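# Move the bottle-and-beaker tray to the other bench

## Task

Carry the tray holding the bottles and beakers and set it down so that it rests entirely on the other bench, with every bottle and beaker still upright inside it at the end. The task fails if any bottle or beaker tips halfway or more, or touches the floor. It also fails if a glass beaker breaks, which happens from a drop of more than a few centimetres or a hard knock. When finished, release the tray and move the robot away from it. The task also fails if the robot falls over or is left tilted.

## Robot and tools

Robot: a Rainbow Robotics RB-Y1 on two drive wheels plus two rear casters. The base is 0.66 m long and 0.58 m wide, and its front edge sits 0.10 m ahead of the wheel axle. It cannot drive sideways. It has a folding torso (ankle, knee and hip form the leg), a head and two 7-joint arms with parallel grippers. Each arm is rated for 3 kg. Too much weight held far forward can tip the robot, and nothing stops that. A loose object may occasionally get a brief shove from outside.

Frames: the base frame has its origin on the floor midway between the drive wheels, with x forward, y left and z up. The reported chest point (0.08 m below the shoulders, x facing where the chest faces), left_hand and right_hand are all given in this frame. A hand point lies between the finger pads, the fingers point along its -z and close along its x. The printed hand position can be wrong, more so at long reach. Odometry is the base frame at scene start. It counts wheel turns only, so slipping counts as travel. Heading is positive to the left, from -3.142 to 3.142.

execute_actions: "actions" is a list holding one action, or none; an empty list just reports state and images. "cameras" selects images from head_camera, left_wrist_camera, right_wrist_camera or "all". Leaving it out, null or ["all"] gives all cameras; [] gives none. The "pictures" line lists the image order. An action may contain the following:
- "base": exactly one key. translate_m is a straight drive of that many metres relative to where the base is, -3 to 3, forward positive. rotate_rad is a turn on the spot, -3.2 to 3.2, left/counter-clockwise positive. Both are offsets, measured from the base position in this scene's most recent state report.
- "joints": absolute targets by name, in rad (grippers in m). Only the named joints change. Ranges: torso_squat_rad 0 to 1.2 (bigger lowers a level chest). torso_shift_rad -0.3 to 0.6 (positive moves hips forward). torso_pitch_rad -0.2 to 1.4 (positive bows forward). torso_yaw_rad -1.5 to 1.5 (positive left). Shoulder pitch ±2.356 (0 hangs, negative swings forward/up). left_shoulder_roll_rad 0 to 3.141 and right_shoulder_roll_rad -3.141 to 0 (each lifts the arm outward). Shoulder yaw ±2.094 (positive left for both arms). Elbow -2.617 to 0.01 (negative bends forward). Forearm roll ±3.141. Wrist pitch -1.57 to 1.919 (negative tips hand forward). Hand roll ±2.705. Grippers 0 to 0.1 m opening. head_pan_rad ±0.523 and head_tilt_rad -0.35 to 1.57 (positive looks down). Done-tolerance is ±0.02 rad, or ±0.004 m for grippers.
- Torso combinations must also hold: squat+shift <= 1.52, squat-shift+pitch <= 1.57, shift+0.5 pitch-0.4 squat <= 0.7, shift+0.3 pitch-0.5 squat <= 0.39. If one is broken, the commanded torso joints stop part way as "off_target".
- "speeds": lower top speeds for that action only. translate_m 0.05 to 0.4 m/s, rotate_rad 0.1 to 1.509 rad/s; the top of each range is the default. A base move needing over 8.667 s is refused.
- "min_time_s": 0.1 to 8, the shortest duration for arm and head motions.
Default top speeds: arms 1 rad/s (forearm roll, wrist pitch, hand roll 1.5), head 1.5, squat and pitch 0.3, shift 0.15, torso yaw 0.6, grippers 0.1 m/s. No action may exceed 15 s. Unknown keys or out-of-range values refuse the whole call. If a result reports a stop, later motion calls in the same reply are skipped.

wait: seconds from 0 to 10. It sends no new command and returns state and images.
zoom_image: camera plus region [x0, y0, x1, y1] in pixels of that camera's latest full image, at most 504x504. Images are 896x504 for the head camera and 644x364 for the wrist cameras.
finished_scene: scene is the current scene number. It ends the scene irreversibly and reports success, so call it only once the tray is placed, released and the robot is clear.

Reading results: base_status and joint_status describe how each motion ended.
- "done" for the base only means the wheels turned the commanded amount.
- "off_target" means the part rested short of the target and may still push.
- "limit_stop_at_<name>" means a built-in limit halted it.
- "contact_stop" (torso and arms only), "time_out" and "stopped_with_arm" stop the whole group: torso, left arm or right arm. That group drops its targets and holds in place.
- "limit_stop_at_own_body" means a guard stopped an arm or the torso just before it hit the robot's own body. Move them apart.
- "joint command not followed" with a "cause:" line means an arm's targets were withheld for self- or arm-to-arm collision. They may be retried on later actions until valid targets arrive.
- on_its_own reports uncommanded joints; "held at" is their target, not their position.
After any stop, back off first in a separate action, arms before torso. Exception: if both hands grip one object and the torso contact-stops immediately with nothing in its way, resend every arm joint at its reported position, then repeat the torso command.

Gripping: command an opening at least 0.005 m narrower than the object. The resulting "off_target" is normal.

Hazards:
- The base keeps driving into furniture with wheels spinning.
- A bent leg can protrude past the base front and may shove the robot backward without showing in odometry.
- Never let the arms or grippers strike or press each other hard, since the run can end.
- Contact torque reaching a joint limit freezes the robot for 10 s. Limits: shoulders 66.5 N m, elbows 34.2, forearm/wrist/hand 23.7, held weight included.
- Holding loads heats motors. A MOTOR HOT line appears at 65 °C, and at 80 °C an OVER-TEMPERATURE FAULT brakes the arm ("limit_stop_at_motor_heat"); resend targets afterward.
- The robot keeps holding its last command while you think.
- Keep the tray level, move it slowly, and set it down gently so nothing tips or glass breaks.

Each tool is called after "Call:" as name(argument=value, ...), one argument or row to a line, values as JSON.

## Session

Call:
execute_actions(
  actions=[],
)

Scene clock: 0.00 s.
base_odometry: x=+0.000 y=+0.000 heading=+0.000 (m, m, rad; odometry frame)
base_status: not commanded
joint_positions: torso_squat_rad=+0.350 torso_shift_rad=+0.000 torso_pitch_rad=-0.001 torso_yaw_rad=-0.001 left_shoulder_pitch_rad=+0.034 left_shoulder_roll_rad=+0.019 left_shoulder_yaw_rad=+0.037 left_elbow_rad=-0.177 left_forearm_roll_rad=-0.017 left_wrist_pitch_rad=+0.004 left_hand_roll_rad=-0.011 left_gripper_m=+0.101 right_shoulder_pitch_rad=+0.054 right_shoulder_roll_rad=-0.033 right_shoulder_yaw_rad=+0.026 right_elbow_rad=-0.209 right_forearm_roll_rad=+0.048 right_wrist_pitch_rad=+0.011 right_hand_roll_rad=-0.026 right_gripper_m=+0.099 head_pan_rad=+0.001 head_tilt_rad=+0.401
joint_status: not commanded
chest: x=-0.2282 y=-0.0010 z=+1.2474 quat_wxyz=(+1.000, +0.001, +0.000, +0.000) (m; base frame)
left_hand: x=-0.1665 y=+0.2386 z=+0.5652 quat_wxyz=(+0.997, +0.014, -0.071, +0.009) (m; base frame)
right_hand: x=-0.1675 y=-0.2441 z=+0.5645 quat_wxyz=(+0.997, -0.016, -0.074, +0.016) (m; base frame)
pictures: head_camera, left_wrist_camera, right_wrist_camera
Images, in order (width x height): head_camera 896x504, left_wrist_camera 644x364, right_wrist_camera 644x364.

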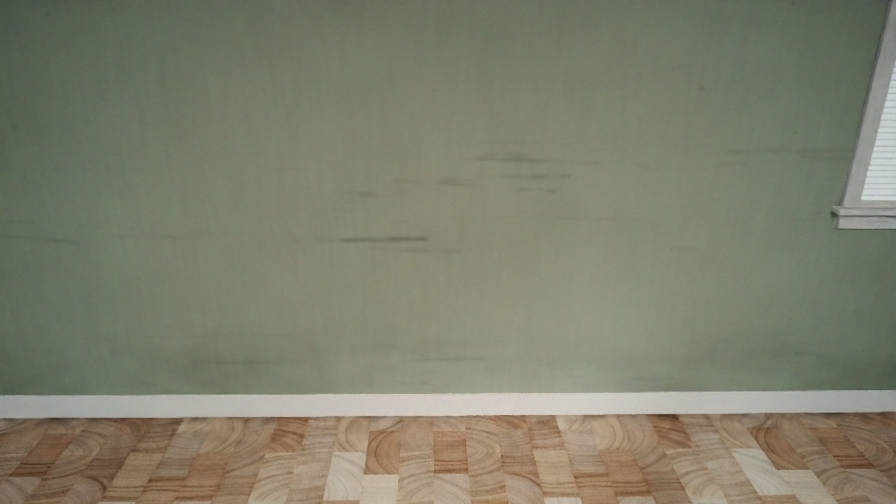

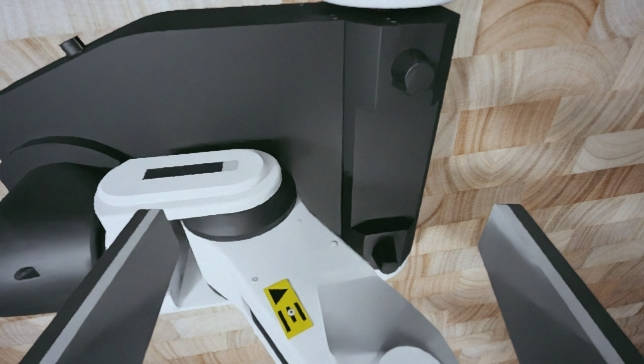

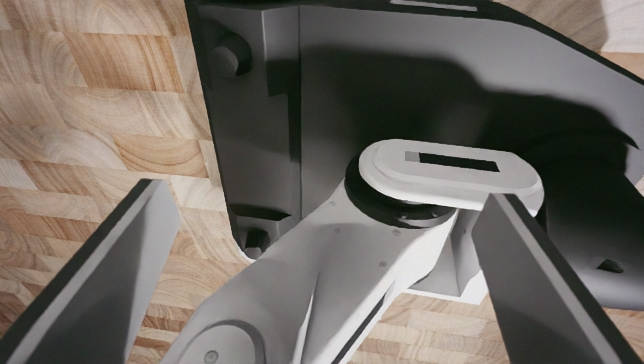

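Call:
execute_actions(
  actions=[
    {"base":{"rotate_rad":1.57},"joints":{"head_pan_rad":0.2}},
  ],
  cameras=["head_camera"],
)

Call:
execute_actions(
  actions=[
    {"base":{"rotate_rad":1.2}},
  ],
  cameras=["head_camera"],
)

Call:
execute_actions(
  actions=[
    {"base":{"rotate_rad":1.2}},
  ],
  cameras=["head_camera"],
)

Scene clock: 4.27 s.
base_odometry: x=+0.000 y=+0.000 heading=+1.569 (m, m, rad; odometry frame)
base_status: done
joint_positions: torso_squat_rad=+0.350 torso_shift_rad=+0.000 torso_pitch_rad=-0.001 torso_yaw_rad=-0.001 left_shoulder_pitch_rad=+0.034 left_shoulder_roll_rad=+0.019 left_shoulder_yaw_rad=+0.037 left_elbow_rad=-0.177 left_forearm_roll_rad=-0.017 left_wrist_pitch_rad=+0.004 left_hand_roll_rad=-0.011 left_gripper_m=+0.101 right_shoulder_pitch_rad=+0.054 right_shoulder_roll_rad=-0.033 right_shoulder_yaw_rad=+0.026 right_elbow_rad=-0.209 right_forearm_roll_rad=+0.048 right_wrist_pitch_rad=+0.011 right_hand_roll_rad=-0.026 right_gripper_m=+0.099 head_pan_rad=+0.200 head_tilt_rad=+0.401
joint_status: all done
chest: x=-0.2282 y=-0.0011 z=+1.2474 quat_wxyz=(+1.000, +0.001, -0.001, +0.000) (m; base frame)
left_hand: x=-0.1665 y=+0.2386 z=+0.5652 quat_wxyz=(+0.997, +0.014, -0.071, +0.009) (m; base frame)
right_hand: x=-0.1675 y=-0.2441 z=+0.5645 quat_wxyz=(+0.997, -0.016, -0.074, +0.016) (m; base frame)
pictures: head_camera
Images, in order (width x height): head_camera 896x504.

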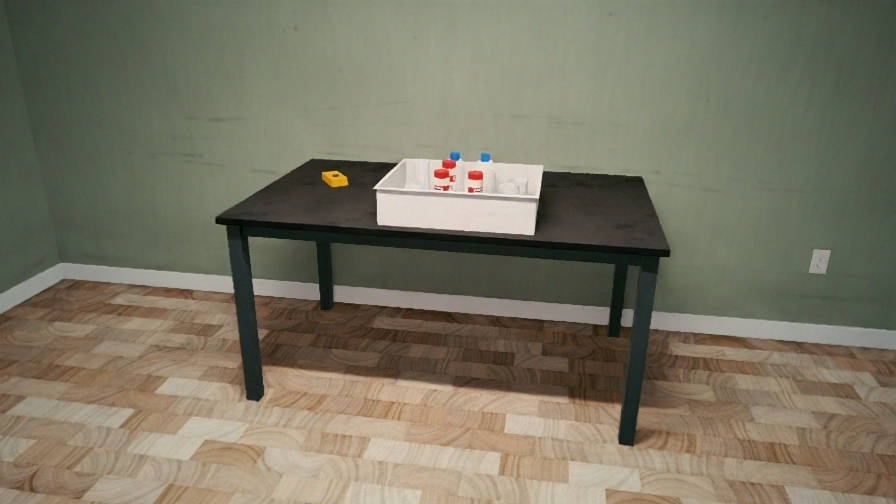

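Scene clock: 7.93 s.
base_odometry: x=+0.000 y=+0.000 heading=+2.769 (m, m, rad; odometry frame)
base_status: done
joint_positions: torso_squat_rad=+0.350 torso_shift_rad=+0.000 torso_pitch_rad=-0.001 torso_yaw_rad=-0.001 left_shoulder_pitch_rad=+0.034 left_shoulder_roll_rad=+0.019 left_shoulder_yaw_rad=+0.037 left_elbow_rad=-0.177 left_forearm_roll_rad=-0.017 left_wrist_pitch_rad=+0.004 left_hand_roll_rad=-0.011 left_gripper_m=+0.101 right_shoulder_pitch_rad=+0.054 right_shoulder_roll_rad=-0.033 right_shoulder_yaw_rad=+0.026 right_elbow_rad=-0.209 right_forearm_roll_rad=+0.048 right_wrist_pitch_rad=+0.011 right_hand_roll_rad=-0.026 right_gripper_m=+0.099 head_pan_rad=+0.200 head_tilt_rad=+0.401
joint_status: not commanded
chest: x=-0.2282 y=-0.0011 z=+1.2474 quat_wxyz=(+1.000, +0.001, -0.001, +0.000) (m; base frame)
left_hand: x=-0.1665 y=+0.2386 z=+0.5652 quat_wxyz=(+0.997, +0.014, -0.071, +0.009) (m; base frame)
right_hand: x=-0.1675 y=-0.2441 z=+0.5645 quat_wxyz=(+0.997, -0.016, -0.074, +0.016) (m; base frame)
pictures: head_camera
Images, in order (width x height): head_camera 896x504.

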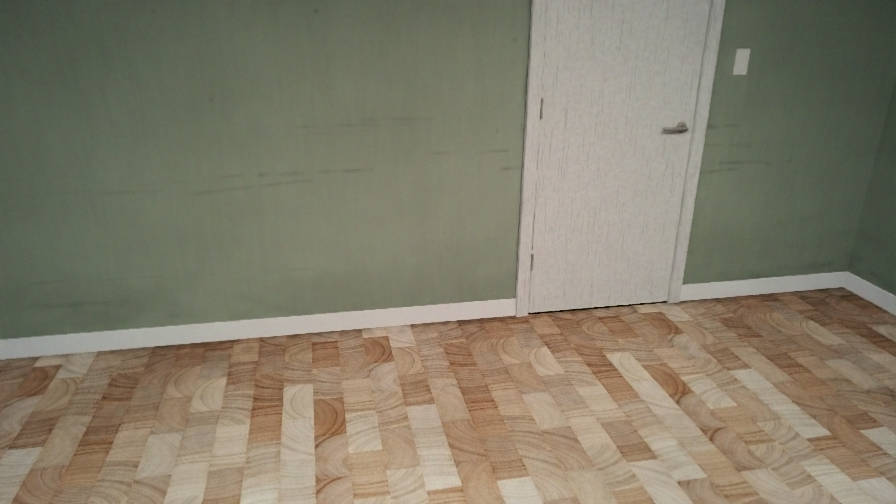

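Scene clock: 11.60 s.
base_odometry: x=+0.000 y=+0.000 heading=-2.315 (m, m, rad; odometry frame)
base_status: done
joint_positions: torso_squat_rad=+0.350 torso_shift_rad=+0.000 torso_pitch_rad=-0.001 torso_yaw_rad=-0.001 left_shoulder_pitch_rad=+0.034 left_shoulder_roll_rad=+0.019 left_shoulder_yaw_rad=+0.037 left_elbow_rad=-0.177 left_forearm_roll_rad=-0.017 left_wrist_pitch_rad=+0.004 left_hand_roll_rad=-0.011 left_gripper_m=+0.101 right_shoulder_pitch_rad=+0.054 right_shoulder_roll_rad=-0.033 right_shoulder_yaw_rad=+0.026 right_elbow_rad=-0.209 right_forearm_roll_rad=+0.048 right_wrist_pitch_rad=+0.011 right_hand_roll_rad=-0.026 right_gripper_m=+0.099 head_pan_rad=+0.200 head_tilt_rad=+0.401
joint_status: not commanded
chest: x=-0.2282 y=-0.0011 z=+1.2474 quat_wxyz=(+1.000, +0.001, -0.001, +0.000) (m; base frame)
left_hand: x=-0.1665 y=+0.2386 z=+0.5652 quat_wxyz=(+0.997, +0.014, -0.071, +0.009) (m; base frame)
right_hand: x=-0.1675 y=-0.2441 z=+0.5645 quat_wxyz=(+0.997, -0.016, -0.074, +0.016) (m; base frame)
pictures: head_camera
Images, in order (width x height): head_camera 896x504.

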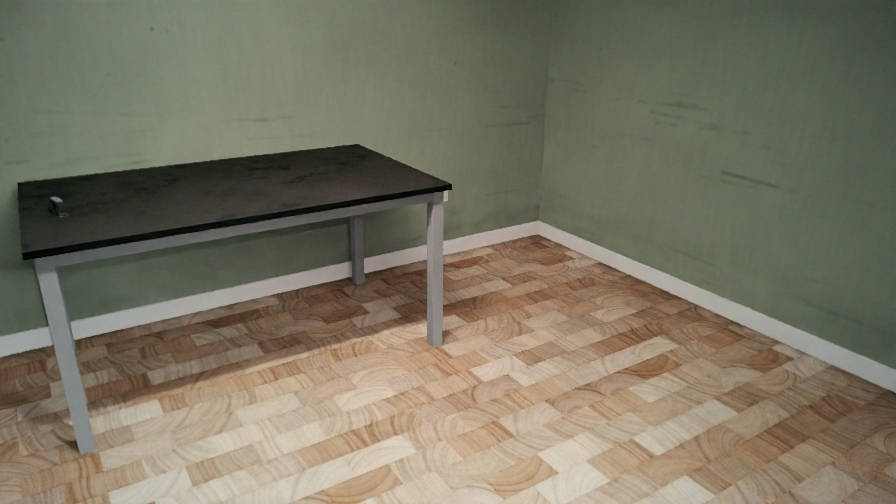

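Call:
execute_actions(
  actions=[
    {"base":{"rotate_rad":-2.03},"joints":{"head_pan_rad":0,"head_tilt_rad":0.7,"left_shoulder_pitch_rad":0.1,"right_shoulder_pitch_rad":0.1,"left_shoulder_roll_rad":0.1,"right_shoulder_roll_rad":-0.1,"left_elbow_rad":-2.1,"right_elbow_rad":-2.1,"left_wrist_pitch_rad":1.9,"right_wrist_pitch_rad":1.9,"left_hand_roll_rad":1.57,"right_hand_roll_rad":-1.57,"left_shoulder_yaw_rad":0,"right_shoulder_yaw_rad":0,"left_forearm_roll_rad":0,"right_forearm_roll_rad":0}},
  ],
  cameras=[],
)

Call:
execute_actions(
  actions=[
    {"base":{"translate_m":0.95}},
  ],
  cameras=[],
)

Call:
execute_actions(
  actions=[
    {"base":{"rotate_rad":-0.37}},
  ],
)

Scene clock: 16.77 s.
base_odometry: x=+0.000 y=+0.000 heading=+1.939 (m, m, rad; odometry frame)
base_status: done
joint_positions: torso_squat_rad=+0.350 torso_shift_rad=+0.000 torso_pitch_rad=-0.001 torso_yaw_rad=-0.001 left_shoulder_pitch_rad=+0.100 left_shoulder_roll_rad=+0.100 left_shoulder_yaw_rad=+0.000 left_elbow_rad=-2.100 left_forearm_roll_rad=+0.000 left_wrist_pitch_rad=+1.900 left_hand_roll_rad=+1.570 left_gripper_m=+0.101 right_shoulder_pitch_rad=+0.100 right_shoulder_roll_rad=-0.100 right_shoulder_yaw_rad=+0.000 right_elbow_rad=-2.100 right_forearm_roll_rad=+0.000 right_wrist_pitch_rad=+1.900 right_hand_roll_rad=-1.570 right_gripper_m=+0.099 head_pan_rad=+0.000 head_tilt_rad=+0.700
joint_status: all done
chest: x=-0.2283 y=-0.0010 z=+1.2474 quat_wxyz=(+1.000, +0.001, -0.001, +0.000) (m; base frame)
left_hand: x=+0.0457 y=+0.2692 z=+0.9032 quat_wxyz=(+0.699, -0.001, -0.074, +0.712) (m; base frame)
right_hand: x=+0.0452 y=-0.2705 z=+0.9022 quat_wxyz=(+0.698, +0.002, -0.073, -0.712) (m; base frame)
pictures: none
No camera images: the call's "cameras" was empty. Leave "cameras" out to get every camera's image.

Scene clock: 20.60 s.
base_odometry: x=-0.341 y=+0.886 heading=+1.938 (m, m, rad; odometry frame)
base_status: done
joint_positions: torso_squat_rad=+0.350 torso_shift_rad=+0.000 torso_pitch_rad=-0.001 torso_yaw_rad=-0.001 left_shoulder_pitch_rad=+0.100 left_shoulder_roll_rad=+0.100 left_shoulder_yaw_rad=+0.000 left_elbow_rad=-2.100 left_forearm_roll_rad=+0.000 left_wrist_pitch_rad=+1.900 left_hand_roll_rad=+1.570 left_gripper_m=+0.101 right_shoulder_pitch_rad=+0.100 right_shoulder_roll_rad=-0.100 right_shoulder_yaw_rad=+0.000 right_elbow_rad=-2.100 right_forearm_roll_rad=+0.000 right_wrist_pitch_rad=+1.900 right_hand_roll_rad=-1.570 right_gripper_m=+0.099 head_pan_rad=+0.000 head_tilt_rad=+0.700
joint_status: not commanded
chest: x=-0.2282 y=-0.0010 z=+1.2474 quat_wxyz=(+1.000, +0.001, +0.000, +0.000) (m; base frame)
left_hand: x=+0.0456 y=+0.2692 z=+0.9031 quat_wxyz=(+0.699, -0.001, -0.074, +0.712) (m; base frame)
right_hand: x=+0.0452 y=-0.2705 z=+0.9022 quat_wxyz=(+0.698, +0.002, -0.073, -0.712) (m; base frame)
pictures: none
No camera images: the call's "cameras" was empty. Leave "cameras" out to get every camera's image.

Scene clock: 22.80 s.
base_odometry: x=-0.341 y=+0.886 heading=+1.569 (m, m, rad; odometry frame)
base_status: done
joint_positions: torso_squat_rad=+0.350 torso_shift_rad=+0.000 torso_pitch_rad=-0.001 torso_yaw_rad=-0.001 left_shoulder_pitch_rad=+0.100 left_shoulder_roll_rad=+0.100 left_shoulder_yaw_rad=+0.000 left_elbow_rad=-2.100 left_forearm_roll_rad=+0.000 left_wrist_pitch_rad=+1.900 left_hand_roll_rad=+1.570 left_gripper_m=+0.101 right_shoulder_pitch_rad=+0.100 right_shoulder_roll_rad=-0.100 right_shoulder_yaw_rad=+0.000 right_elbow_rad=-2.100 right_forearm_roll_rad=+0.000 right_wrist_pitch_rad=+1.900 right_hand_roll_rad=-1.570 right_gripper_m=+0.099 head_pan_rad=+0.000 head_tilt_rad=+0.700
joint_status: not commanded
chest: x=-0.2282 y=-0.0010 z=+1.2474 quat_wxyz=(+1.000, +0.001, +0.000, +0.000) (m; base frame)
left_hand: x=+0.0456 y=+0.2693 z=+0.9031 quat_wxyz=(+0.699, -0.001, -0.074, +0.712) (m; base frame)
right_hand: x=+0.0452 y=-0.2705 z=+0.9022 quat_wxyz=(+0.698, +0.002, -0.073, -0.712) (m; base frame)
pictures: head_camera, left_wrist_camera, right_wrist_camera
Images, in order (width x height): head_camera 896x504, left_wrist_camera 644x364, right_wrist_camera 644x364.

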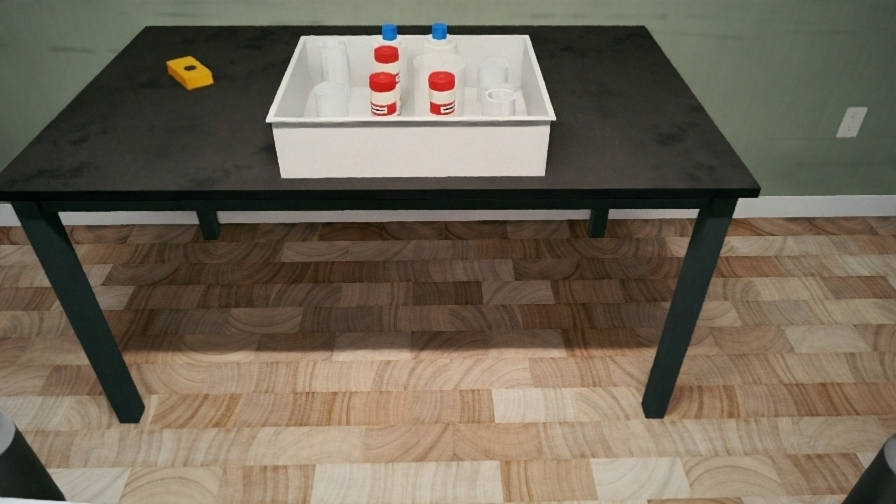

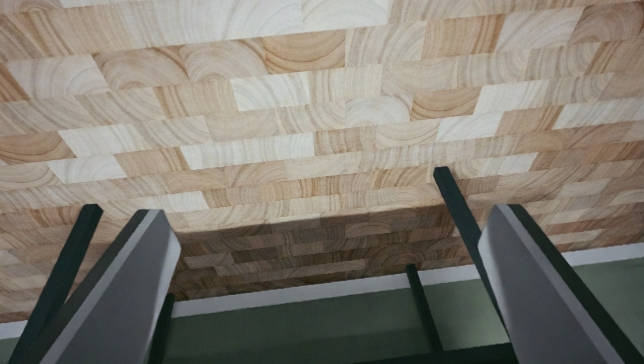

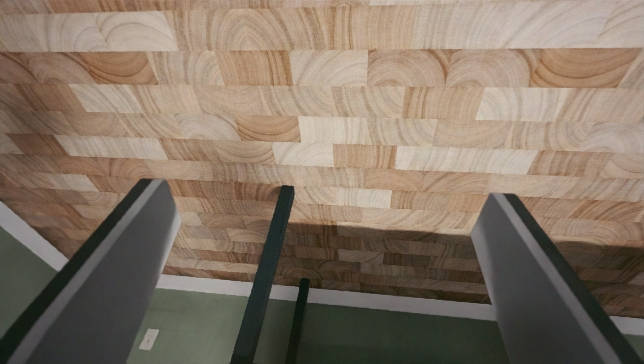

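Call:
execute_actions(
  actions=[
    {"base":{"rotate_rad":0.11},"joints":{"torso_squat_rad":0.2,"torso_shift_rad":0.2,"left_shoulder_pitch_rad":-0.85,"right_shoulder_pitch_rad":-0.85,"left_shoulder_roll_rad":0.3,"right_shoulder_roll_rad":-0.3,"left_elbow_rad":-1.0,"right_elbow_rad":-1.0,"left_wrist_pitch_rad":1.8,"right_wrist_pitch_rad":1.8}},
  ],
  cameras=[],
)

Call:
execute_actions(
  actions=[
    {"base":{"translate_m":0.6}},
  ],
  cameras=[],
)

Call:
execute_actions(
  actions=[
    {"base":{"rotate_rad":-0.11},"joints":{"head_tilt_rad":0.9}},
  ],
)

Scene clock: 25.53 s.
base_odometry: x=-0.341 y=+0.886 heading=+1.678 (m, m, rad; odometry frame)
base_status: done
joint_positions: torso_squat_rad=+0.200 torso_shift_rad=+0.200 torso_pitch_rad=-0.001 torso_yaw_rad=-0.001 left_shoulder_pitch_rad=-0.850 left_shoulder_roll_rad=+0.300 left_shoulder_yaw_rad=+0.000 left_elbow_rad=-1.000 left_forearm_roll_rad=+0.000 left_wrist_pitch_rad=+1.800 left_hand_roll_rad=+1.570 left_gripper_m=+0.101 right_shoulder_pitch_rad=-0.850 right_shoulder_roll_rad=-0.300 right_shoulder_yaw_rad=+0.000 right_elbow_rad=-1.000 right_forearm_roll_rad=+0.000 right_wrist_pitch_rad=+1.800 right_hand_roll_rad=-1.570 right_gripper_m=+0.099 head_pan_rad=+0.000 head_tilt_rad=+0.700
joint_status: all done
chest: x=-0.0920 y=-0.0011 z=+1.2623 quat_wxyz=(+1.000, +0.001, +0.000, +0.000) (m; base frame)
left_hand: x=+0.4020 y=+0.3102 z=+1.0064 quat_wxyz=(+0.714, +0.096, -0.127, +0.682) (m; base frame)
right_hand: x=+0.4016 y=-0.3122 z=+1.0053 quat_wxyz=(+0.714, -0.095, -0.126, -0.682) (m; base frame)
pictures: none
No camera images: the call's "cameras" was empty. Leave "cameras" out to get every camera's image.

Scene clock: 28.60 s.
base_odometry: x=-0.405 y=+1.483 heading=+1.677 (m, m, rad; odometry frame)
base_status: done
joint_positions: torso_squat_rad=+0.200 torso_shift_rad=+0.200 torso_pitch_rad=-0.001 torso_yaw_rad=-0.001 left_shoulder_pitch_rad=-0.850 left_shoulder_roll_rad=+0.300 left_shoulder_yaw_rad=+0.000 left_elbow_rad=-1.000 left_forearm_roll_rad=+0.000 left_wrist_pitch_rad=+1.800 left_hand_roll_rad=+1.570 left_gripper_m=+0.101 right_shoulder_pitch_rad=-0.850 right_shoulder_roll_rad=-0.300 right_shoulder_yaw_rad=+0.000 right_elbow_rad=-1.000 right_forearm_roll_rad=+0.000 right_wrist_pitch_rad=+1.800 right_hand_roll_rad=-1.570 right_gripper_m=+0.099 head_pan_rad=+0.000 head_tilt_rad=+0.700
joint_status: not commanded
chest: x=-0.0920 y=-0.0011 z=+1.2623 quat_wxyz=(+1.000, +0.001, +0.000, +0.000) (m; base frame)
left_hand: x=+0.4019 y=+0.3102 z=+1.0064 quat_wxyz=(+0.714, +0.096, -0.127, +0.682) (m; base frame)
right_hand: x=+0.4015 y=-0.3122 z=+1.0053 quat_wxyz=(+0.714, -0.095, -0.126, -0.682) (m; base frame)
pictures: none
No camera images: the call's "cameras" was empty. Leave "cameras" out to get every camera's image.

Scene clock: 29.90 s.
base_odometry: x=-0.405 y=+1.483 heading=+1.568 (m, m, rad; odometry frame)
base_status: done
joint_positions: torso_squat_rad=+0.200 torso_shift_rad=+0.200 torso_pitch_rad=-0.001 torso_yaw_rad=-0.001 left_shoulder_pitch_rad=-0.850 left_shoulder_roll_rad=+0.300 left_shoulder_yaw_rad=+0.000 left_elbow_rad=-1.000 left_forearm_roll_rad=+0.000 left_wrist_pitch_rad=+1.800 left_hand_roll_rad=+1.570 left_gripper_m=+0.101 right_shoulder_pitch_rad=-0.850 right_shoulder_roll_rad=-0.300 right_shoulder_yaw_rad=+0.000 right_elbow_rad=-1.000 right_forearm_roll_rad=+0.000 right_wrist_pitch_rad=+1.800 right_hand_roll_rad=-1.570 right_gripper_m=+0.099 head_pan_rad=+0.000 head_tilt_rad=+0.900
joint_status: all done
chest: x=-0.0920 y=-0.0011 z=+1.2623 quat_wxyz=(+1.000, +0.001, +0.000, +0.000) (m; base frame)
left_hand: x=+0.4019 y=+0.3102 z=+1.0064 quat_wxyz=(+0.714, +0.096, -0.127, +0.682) (m; base frame)
right_hand: x=+0.4015 y=-0.3122 z=+1.0053 quat_wxyz=(+0.714, -0.095, -0.126, -0.682) (m; base frame)
pictures: head_camera, left_wrist_camera, right_wrist_camera
Images, in order (width x height): head_camera 896x504, left_wrist_camera 644x364, right_wrist_camera 644x364.

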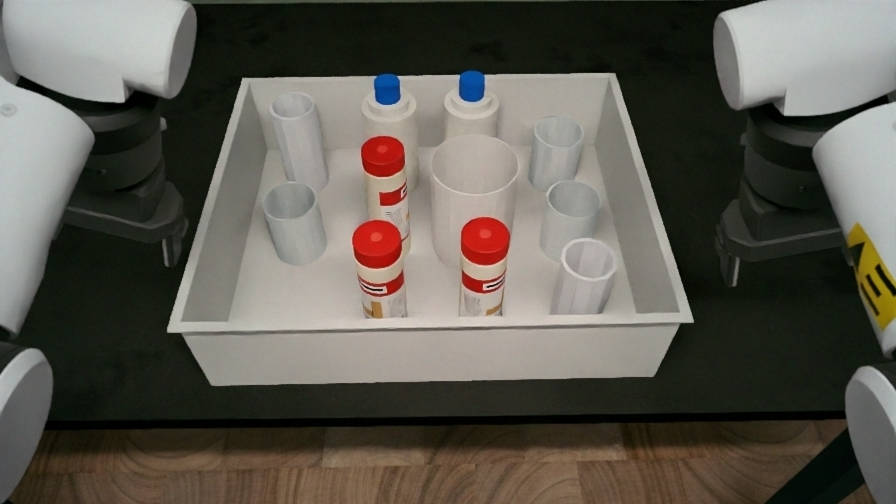

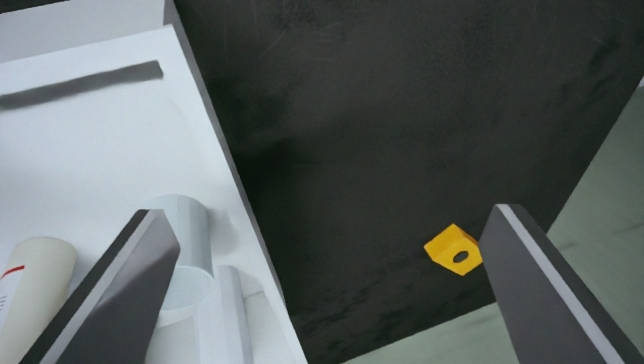

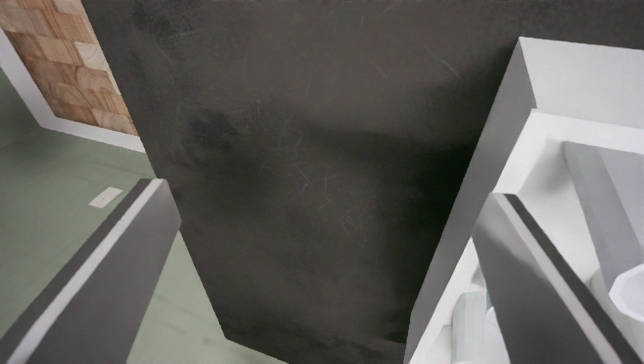

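Call:
execute_actions(
  actions=[
    {"joints":{"left_shoulder_roll_rad":0.17,"right_shoulder_roll_rad":-0.08,"left_gripper_m":0.05,"right_gripper_m":0.05,"left_wrist_pitch_rad":1.85,"right_wrist_pitch_rad":1.85}},
  ],
)

Scene clock: 31.33 s.
base_odometry: x=-0.405 y=+1.483 heading=+1.568 (m, m, rad; odometry frame)
base_status: not commanded
joint_positions: torso_squat_rad=+0.200 torso_shift_rad=+0.200 torso_pitch_rad=-0.001 torso_yaw_rad=-0.001 left_shoulder_pitch_rad=-0.850 left_shoulder_roll_rad=+0.170 left_shoulder_yaw_rad=+0.000 left_elbow_rad=-1.000 left_forearm_roll_rad=+0.000 left_wrist_pitch_rad=+1.850 left_hand_roll_rad=+1.570 left_gripper_m=+0.050 right_shoulder_pitch_rad=-0.850 right_shoulder_roll_rad=-0.080 right_shoulder_yaw_rad=+0.000 right_elbow_rad=-1.000 right_forearm_roll_rad=+0.000 right_wrist_pitch_rad=+1.850 right_hand_roll_rad=-1.570 right_gripper_m=+0.050 head_pan_rad=+0.000 head_tilt_rad=+0.900
joint_status: all done
chest: x=-0.0920 y=-0.0010 z=+1.2623 quat_wxyz=(+1.000, +0.001, -0.001, +0.000) (m; base frame)
left_hand: x=+0.3838 y=+0.2371 z=+0.9855 quat_wxyz=(+0.748, +0.090, -0.074, +0.653) (m; base frame)
right_hand: x=+0.3746 y=-0.1872 z=+0.9742 quat_wxyz=(+0.771, -0.071, -0.048, -0.631) (m; base frame)
pictures: head_camera, left_wrist_camera, right_wrist_camera
Images, in order (width x height): head_camera 896x504, left_wrist_camera 644x364, right_wrist_camera 644x364.

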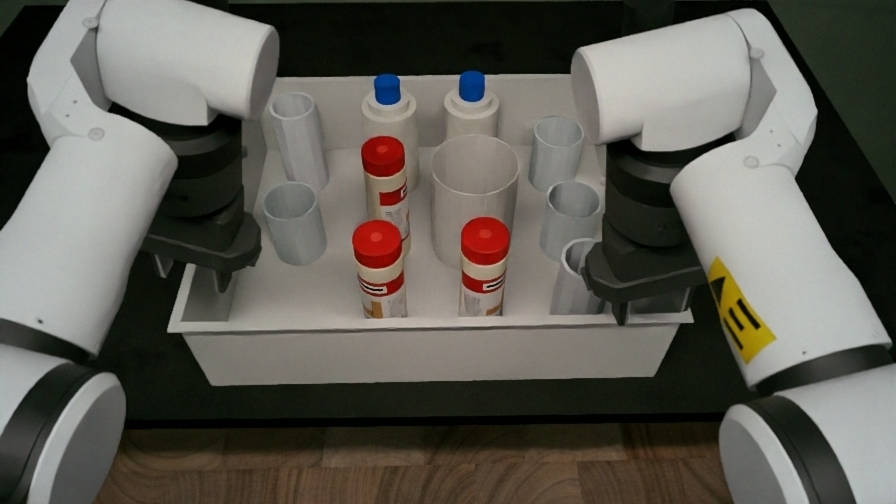

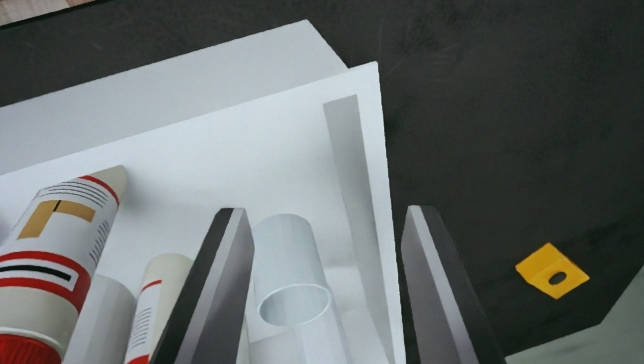

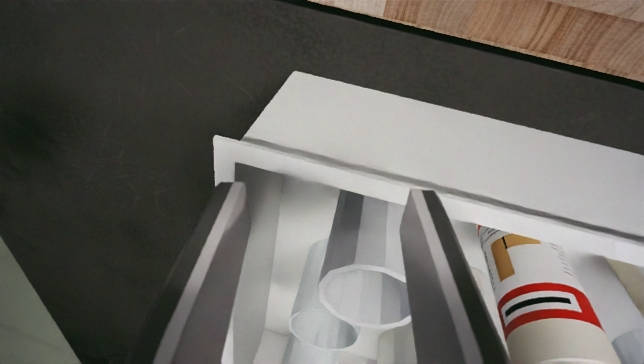

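Call:
execute_actions(
  actions=[
    {"joints":{"left_shoulder_roll_rad":0.36,"right_shoulder_roll_rad":-0.31,"left_forearm_roll_rad":0.35,"right_forearm_roll_rad":-0.32,"left_wrist_pitch_rad":1.8,"right_wrist_pitch_rad":1.8,"left_hand_roll_rad":1.65,"right_hand_roll_rad":-1.65,"torso_squat_rad":0.1}},
  ],
  cameras=[],
)

Call:
execute_actions(
  actions=[
    {"base":{"translate_m":0.1}},
  ],
)

Scene clock: 33.13 s.
base_odometry: x=-0.405 y=+1.483 heading=+1.568 (m, m, rad; odometry frame)
base_status: not commanded
joint_positions: torso_squat_rad=+0.100 torso_shift_rad=+0.200 torso_pitch_rad=-0.001 torso_yaw_rad=-0.001 left_shoulder_pitch_rad=-0.850 left_shoulder_roll_rad=+0.360 left_shoulder_yaw_rad=+0.000 left_elbow_rad=-1.000 left_forearm_roll_rad=+0.350 left_wrist_pitch_rad=+1.800 left_hand_roll_rad=+1.650 left_gripper_m=+0.050 right_shoulder_pitch_rad=-0.850 right_shoulder_roll_rad=-0.310 right_shoulder_yaw_rad=+0.000 right_elbow_rad=-1.000 right_forearm_roll_rad=-0.320 right_wrist_pitch_rad=+1.800 right_hand_roll_rad=-1.650 right_gripper_m=+0.050 head_pan_rad=+0.000 head_tilt_rad=+0.900
joint_status: all done
chest: x=-0.0899 y=-0.0011 z=+1.2725 quat_wxyz=(+1.000, +0.001, +0.000, +0.000) (m; base frame)
left_hand: x=+0.4014 y=+0.2677 z=+1.0139 quat_wxyz=(+0.710, -0.007, -0.020, +0.704) (m; base frame)
right_hand: x=+0.3986 y=-0.2476 z=+1.0055 quat_wxyz=(+0.719, +0.006, -0.013, -0.695) (m; base frame)
pictures: none
No camera images: the call's "cameras" was empty. Leave "cameras" out to get every camera's image.

Scene clock: 34.50 s.
base_odometry: x=-0.404 y=+1.583 heading=+1.568 (m, m, rad; odometry frame)
base_status: done
joint_positions: torso_squat_rad=+0.100 torso_shift_rad=+0.200 torso_pitch_rad=-0.001 torso_yaw_rad=-0.001 left_shoulder_pitch_rad=-0.850 left_shoulder_roll_rad=+0.360 left_shoulder_yaw_rad=+0.000 left_elbow_rad=-1.000 left_forearm_roll_rad=+0.350 left_wrist_pitch_rad=+1.800 left_hand_roll_rad=+1.650 left_gripper_m=+0.050 right_shoulder_pitch_rad=-0.850 right_shoulder_roll_rad=-0.310 right_shoulder_yaw_rad=+0.000 right_elbow_rad=-1.000 right_forearm_roll_rad=-0.320 right_wrist_pitch_rad=+1.800 right_hand_roll_rad=-1.650 right_gripper_m=+0.050 head_pan_rad=+0.000 head_tilt_rad=+0.900
joint_status: not commanded
chest: x=-0.0899 y=-0.0011 z=+1.2725 quat_wxyz=(+1.000, +0.001, +0.000, +0.000) (m; base frame)
left_hand: x=+0.4014 y=+0.2676 z=+1.0139 quat_wxyz=(+0.710, -0.007, -0.020, +0.704) (m; base frame)
right_hand: x=+0.3986 y=-0.2476 z=+1.0055 quat_wxyz=(+0.719, +0.006, -0.013, -0.695) (m; base frame)
pictures: head_camera, left_wrist_camera, right_wrist_camera
Images, in order (width x height): head_camera 896x504, left_wrist_camera 644x364, right_wrist_camera 644x364.

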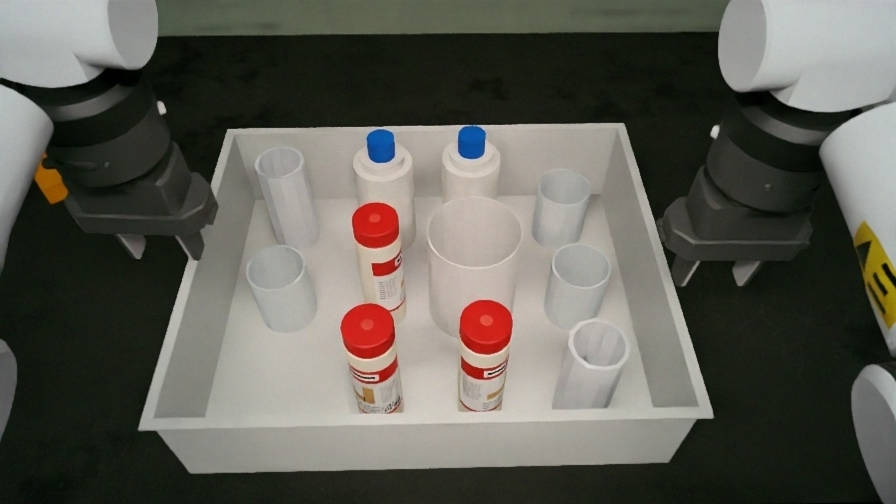

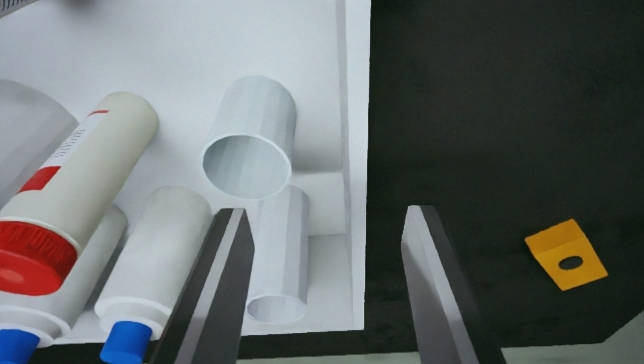

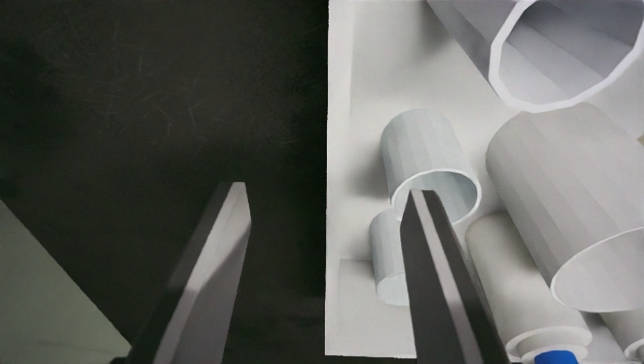

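Call:
execute_actions(
  actions=[
    {"joints":{"left_shoulder_roll_rad":0.39,"left_forearm_roll_rad":0.37,"right_shoulder_roll_rad":-0.30,"right_shoulder_pitch_rad":-0.88,"torso_squat_rad":0.45,"left_gripper_m":0.045,"right_gripper_m":0.045}},
  ],
)

Scene clock: 36.80 s.
base_odometry: x=-0.404 y=+1.583 heading=+1.567 (m, m, rad; odometry frame)
base_status: not commanded
joint_positions: torso_squat_rad=+0.450 torso_shift_rad=+0.200 torso_pitch_rad=-0.001 torso_yaw_rad=-0.001 left_shoulder_pitch_rad=-0.850 left_shoulder_roll_rad=+0.390 left_shoulder_yaw_rad=+0.000 left_elbow_rad=-1.000 left_forearm_roll_rad=+0.370 left_wrist_pitch_rad=+1.800 left_hand_roll_rad=+1.650 left_gripper_m=+0.045 right_shoulder_pitch_rad=-0.880 right_shoulder_roll_rad=-0.300 right_shoulder_yaw_rad=+0.000 right_elbow_rad=-1.000 right_forearm_roll_rad=-0.320 right_wrist_pitch_rad=+1.800 right_hand_roll_rad=-1.650 right_gripper_m=+0.045 head_pan_rad=+0.000 head_tilt_rad=+0.900
joint_status: all done
chest: x=-0.1032 y=-0.0010 z=+1.2077 quat_wxyz=(+1.000, +0.001, -0.001, +0.000) (m; base frame)
left_hand: x=+0.3893 y=+0.2803 z=+0.9539 quat_wxyz=(+0.704, -0.009, -0.022, +0.709) (m; base frame)
right_hand: x=+0.3945 y=-0.2368 z=+0.9533 quat_wxyz=(+0.725, +0.018, -0.020, -0.688) (m; base frame)
pictures: head_camera, left_wrist_camera, right_wrist_camera
Images, in order (width x height): head_camera 896x504, left_wrist_camera 644x364, right_wrist_camera 644x364.

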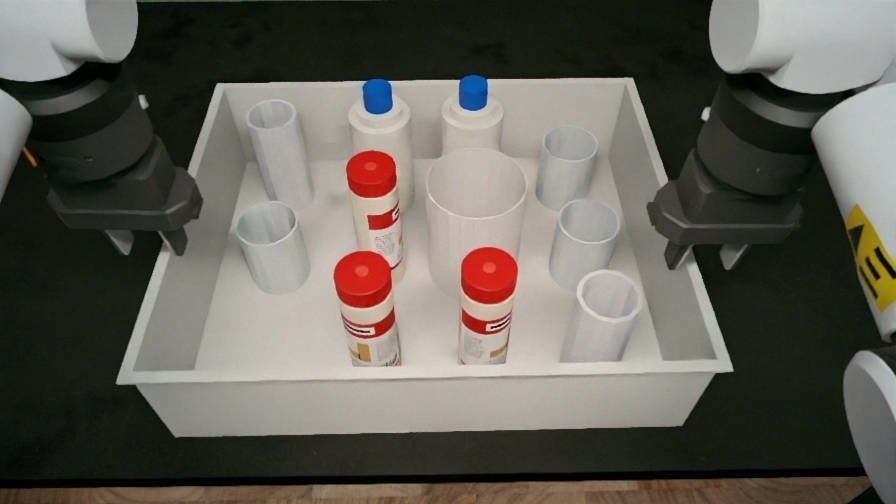

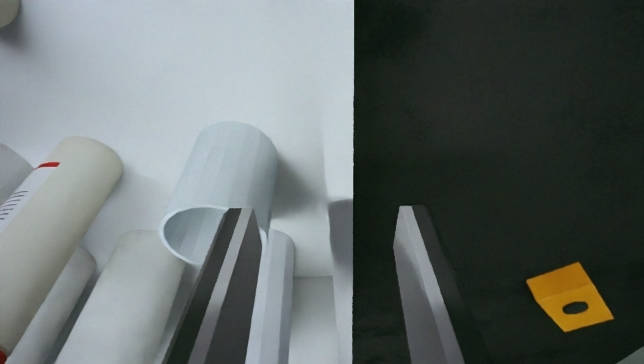

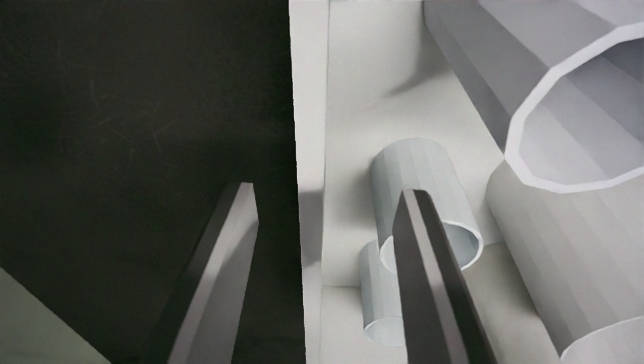

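Call:
execute_actions(
  actions=[
    {"joints":{"left_shoulder_roll_rad":0.42,"left_forearm_roll_rad":0.39,"right_shoulder_roll_rad":-0.335,"right_forearm_roll_rad":-0.34,"right_shoulder_pitch_rad":-0.87,"torso_squat_rad":0.54,"left_gripper_m":0.038,"right_gripper_m":0.038}},
  ],
)

Scene clock: 38.17 s.
base_odometry: x=-0.404 y=+1.583 heading=+1.567 (m, m, rad; odometry frame)
base_status: not commanded
joint_positions: torso_squat_rad=+0.540 torso_shift_rad=+0.200 torso_pitch_rad=-0.001 torso_yaw_rad=-0.001 left_shoulder_pitch_rad=-0.850 left_shoulder_roll_rad=+0.420 left_shoulder_yaw_rad=+0.000 left_elbow_rad=-1.000 left_forearm_roll_rad=+0.390 left_wrist_pitch_rad=+1.800 left_hand_roll_rad=+1.650 left_gripper_m=+0.038 right_shoulder_pitch_rad=-0.870 right_shoulder_roll_rad=-0.335 right_shoulder_yaw_rad=+0.000 right_elbow_rad=-1.000 right_forearm_roll_rad=-0.340 right_wrist_pitch_rad=+1.800 right_hand_roll_rad=-1.650 right_gripper_m=+0.038 head_pan_rad=+0.000 head_tilt_rad=+0.900
joint_status: all done
chest: x=-0.1091 y=-0.0010 z=+1.1784 quat_wxyz=(+1.000, +0.001, -0.001, +0.000) (m; base frame)
left_hand: x=+0.3842 y=+0.2928 z=+0.9297 quat_wxyz=(+0.699, -0.011, -0.025, +0.715) (m; base frame)
right_hand: x=+0.3873 y=-0.2540 z=+0.9243 quat_wxyz=(+0.717, +0.015, -0.021, -0.696) (m; base frame)
pictures: head_camera, left_wrist_camera, right_wrist_camera
Images, in order (width x height): head_camera 896x504, left_wrist_camera 644x364, right_wrist_camera 644x364.

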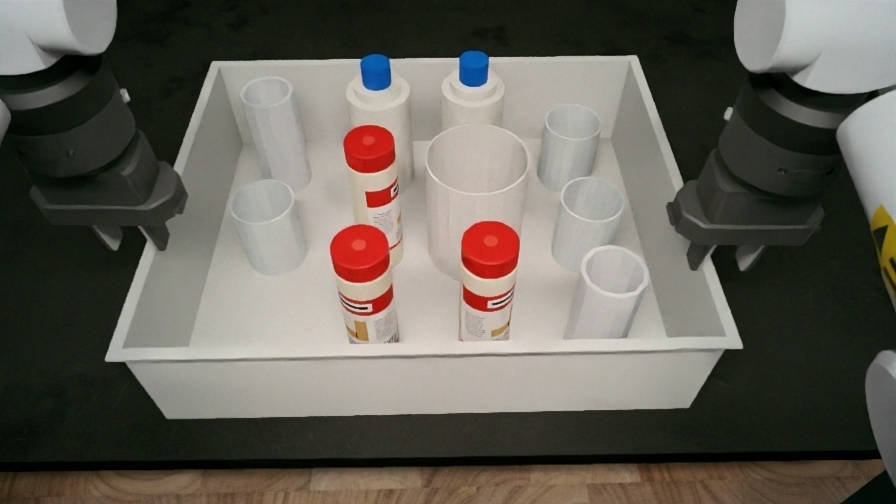

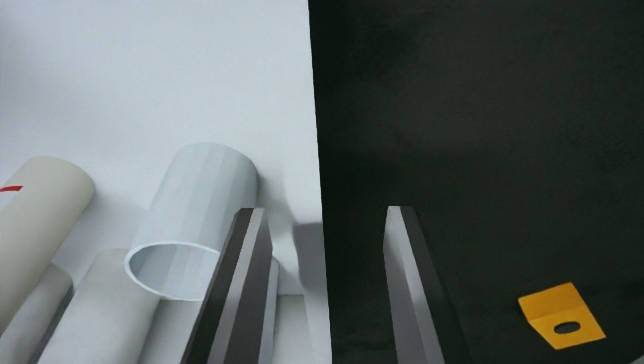

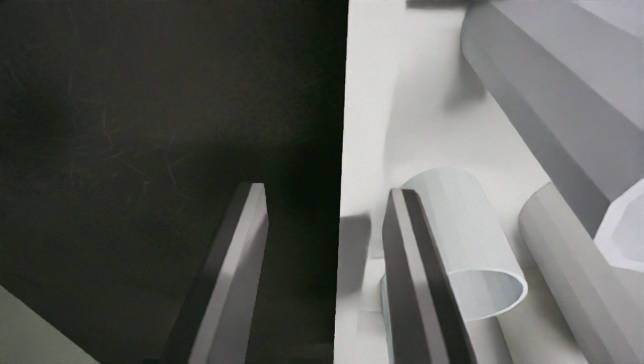

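Call:
execute_actions(
  actions=[
    {"joints":{"left_shoulder_roll_rad":0.405,"right_shoulder_roll_rad":-0.315}},
  ],
  cameras=[],
)

Call:
execute_actions(
  actions=[
    {"joints":{"torso_squat_rad":0.67}},
  ],
)

Scene clock: 38.87 s.
base_odometry: x=-0.404 y=+1.583 heading=+1.567 (m, m, rad; odometry frame)
base_status: not commanded
joint_positions: torso_squat_rad=+0.540 torso_shift_rad=+0.200 torso_pitch_rad=-0.001 torso_yaw_rad=-0.001 left_shoulder_pitch_rad=-0.850 left_shoulder_roll_rad=+0.405 left_shoulder_yaw_rad=+0.000 left_elbow_rad=-1.000 left_forearm_roll_rad=+0.390 left_wrist_pitch_rad=+1.800 left_hand_roll_rad=+1.650 left_gripper_m=+0.038 right_shoulder_pitch_rad=-0.870 right_shoulder_roll_rad=-0.315 right_shoulder_yaw_rad=+0.000 right_elbow_rad=-1.000 right_forearm_roll_rad=-0.340 right_wrist_pitch_rad=+1.800 right_hand_roll_rad=-1.650 right_gripper_m=+0.038 head_pan_rad=+0.000 head_tilt_rad=+0.900
joint_status: all done
chest: x=-0.1091 y=-0.0010 z=+1.1784 quat_wxyz=(+1.000, +0.001, -0.001, +0.000) (m; base frame)
left_hand: x=+0.3837 y=+0.2844 z=+0.9271 quat_wxyz=(+0.702, -0.013, -0.020, +0.711) (m; base frame)
right_hand: x=+0.3859 y=-0.2426 z=+0.9213 quat_wxyz=(+0.722, +0.018, -0.014, -0.691) (m; base frame)
pictures: none
No camera images: the call's "cameras" was empty. Leave "cameras" out to get every camera's image.

Scene clock: 40.07 s.
base_odometry: x=-0.404 y=+1.583 heading=+1.567 (m, m, rad; odometry frame)
base_status: not commanded
joint_positions: torso_squat_rad=+0.670 torso_shift_rad=+0.200 torso_pitch_rad=-0.002 torso_yaw_rad=-0.001 left_shoulder_pitch_rad=-0.850 left_shoulder_roll_rad=+0.405 left_shoulder_yaw_rad=+0.000 left_elbow_rad=-1.000 left_forearm_roll_rad=+0.390 left_wrist_pitch_rad=+1.800 left_hand_roll_rad=+1.650 left_gripper_m=+0.038 right_shoulder_pitch_rad=-0.873 right_shoulder_roll_rad=-0.316 right_shoulder_yaw_rad=-0.001 right_elbow_rad=-1.001 right_forearm_roll_rad=-0.340 right_wrist_pitch_rad=+1.800 right_hand_roll_rad=-1.650 right_gripper_m=+0.038 head_pan_rad=+0.000 head_tilt_rad=+0.900
joint_status: all done
chest: x=-0.1199 y=-0.0009 z=+1.1277 quat_wxyz=(+1.000, +0.001, -0.001, +0.000) (m; base frame)
left_hand: x=+0.3731 y=+0.2845 z=+0.8768 quat_wxyz=(+0.702, -0.013, -0.020, +0.711) (m; base frame)
right_hand: x=+0.3766 y=-0.2425 z=+0.8730 quat_wxyz=(+0.722, +0.020, -0.016, -0.691) (m; base frame)
pictures: head_camera, left_wrist_camera, right_wrist_camera
Images, in order (width x height): head_camera 896x504, left_wrist_camera 644x364, right_wrist_camera 644x364.

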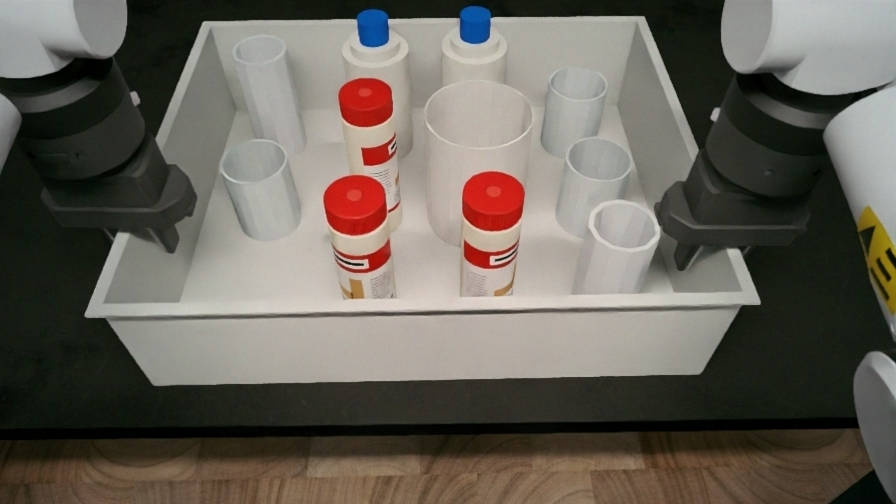

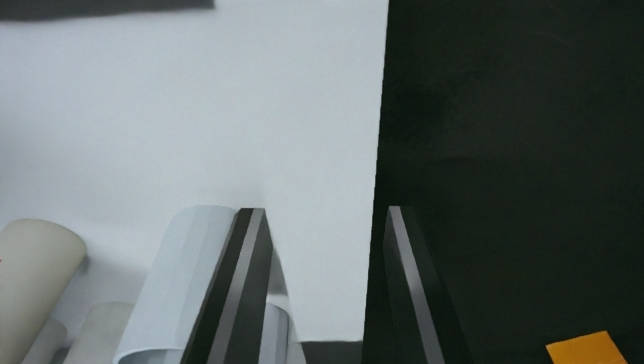

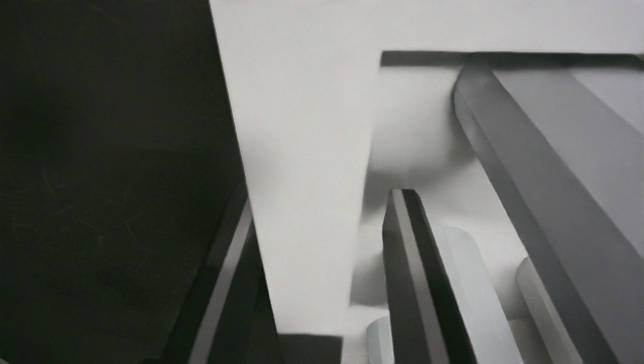

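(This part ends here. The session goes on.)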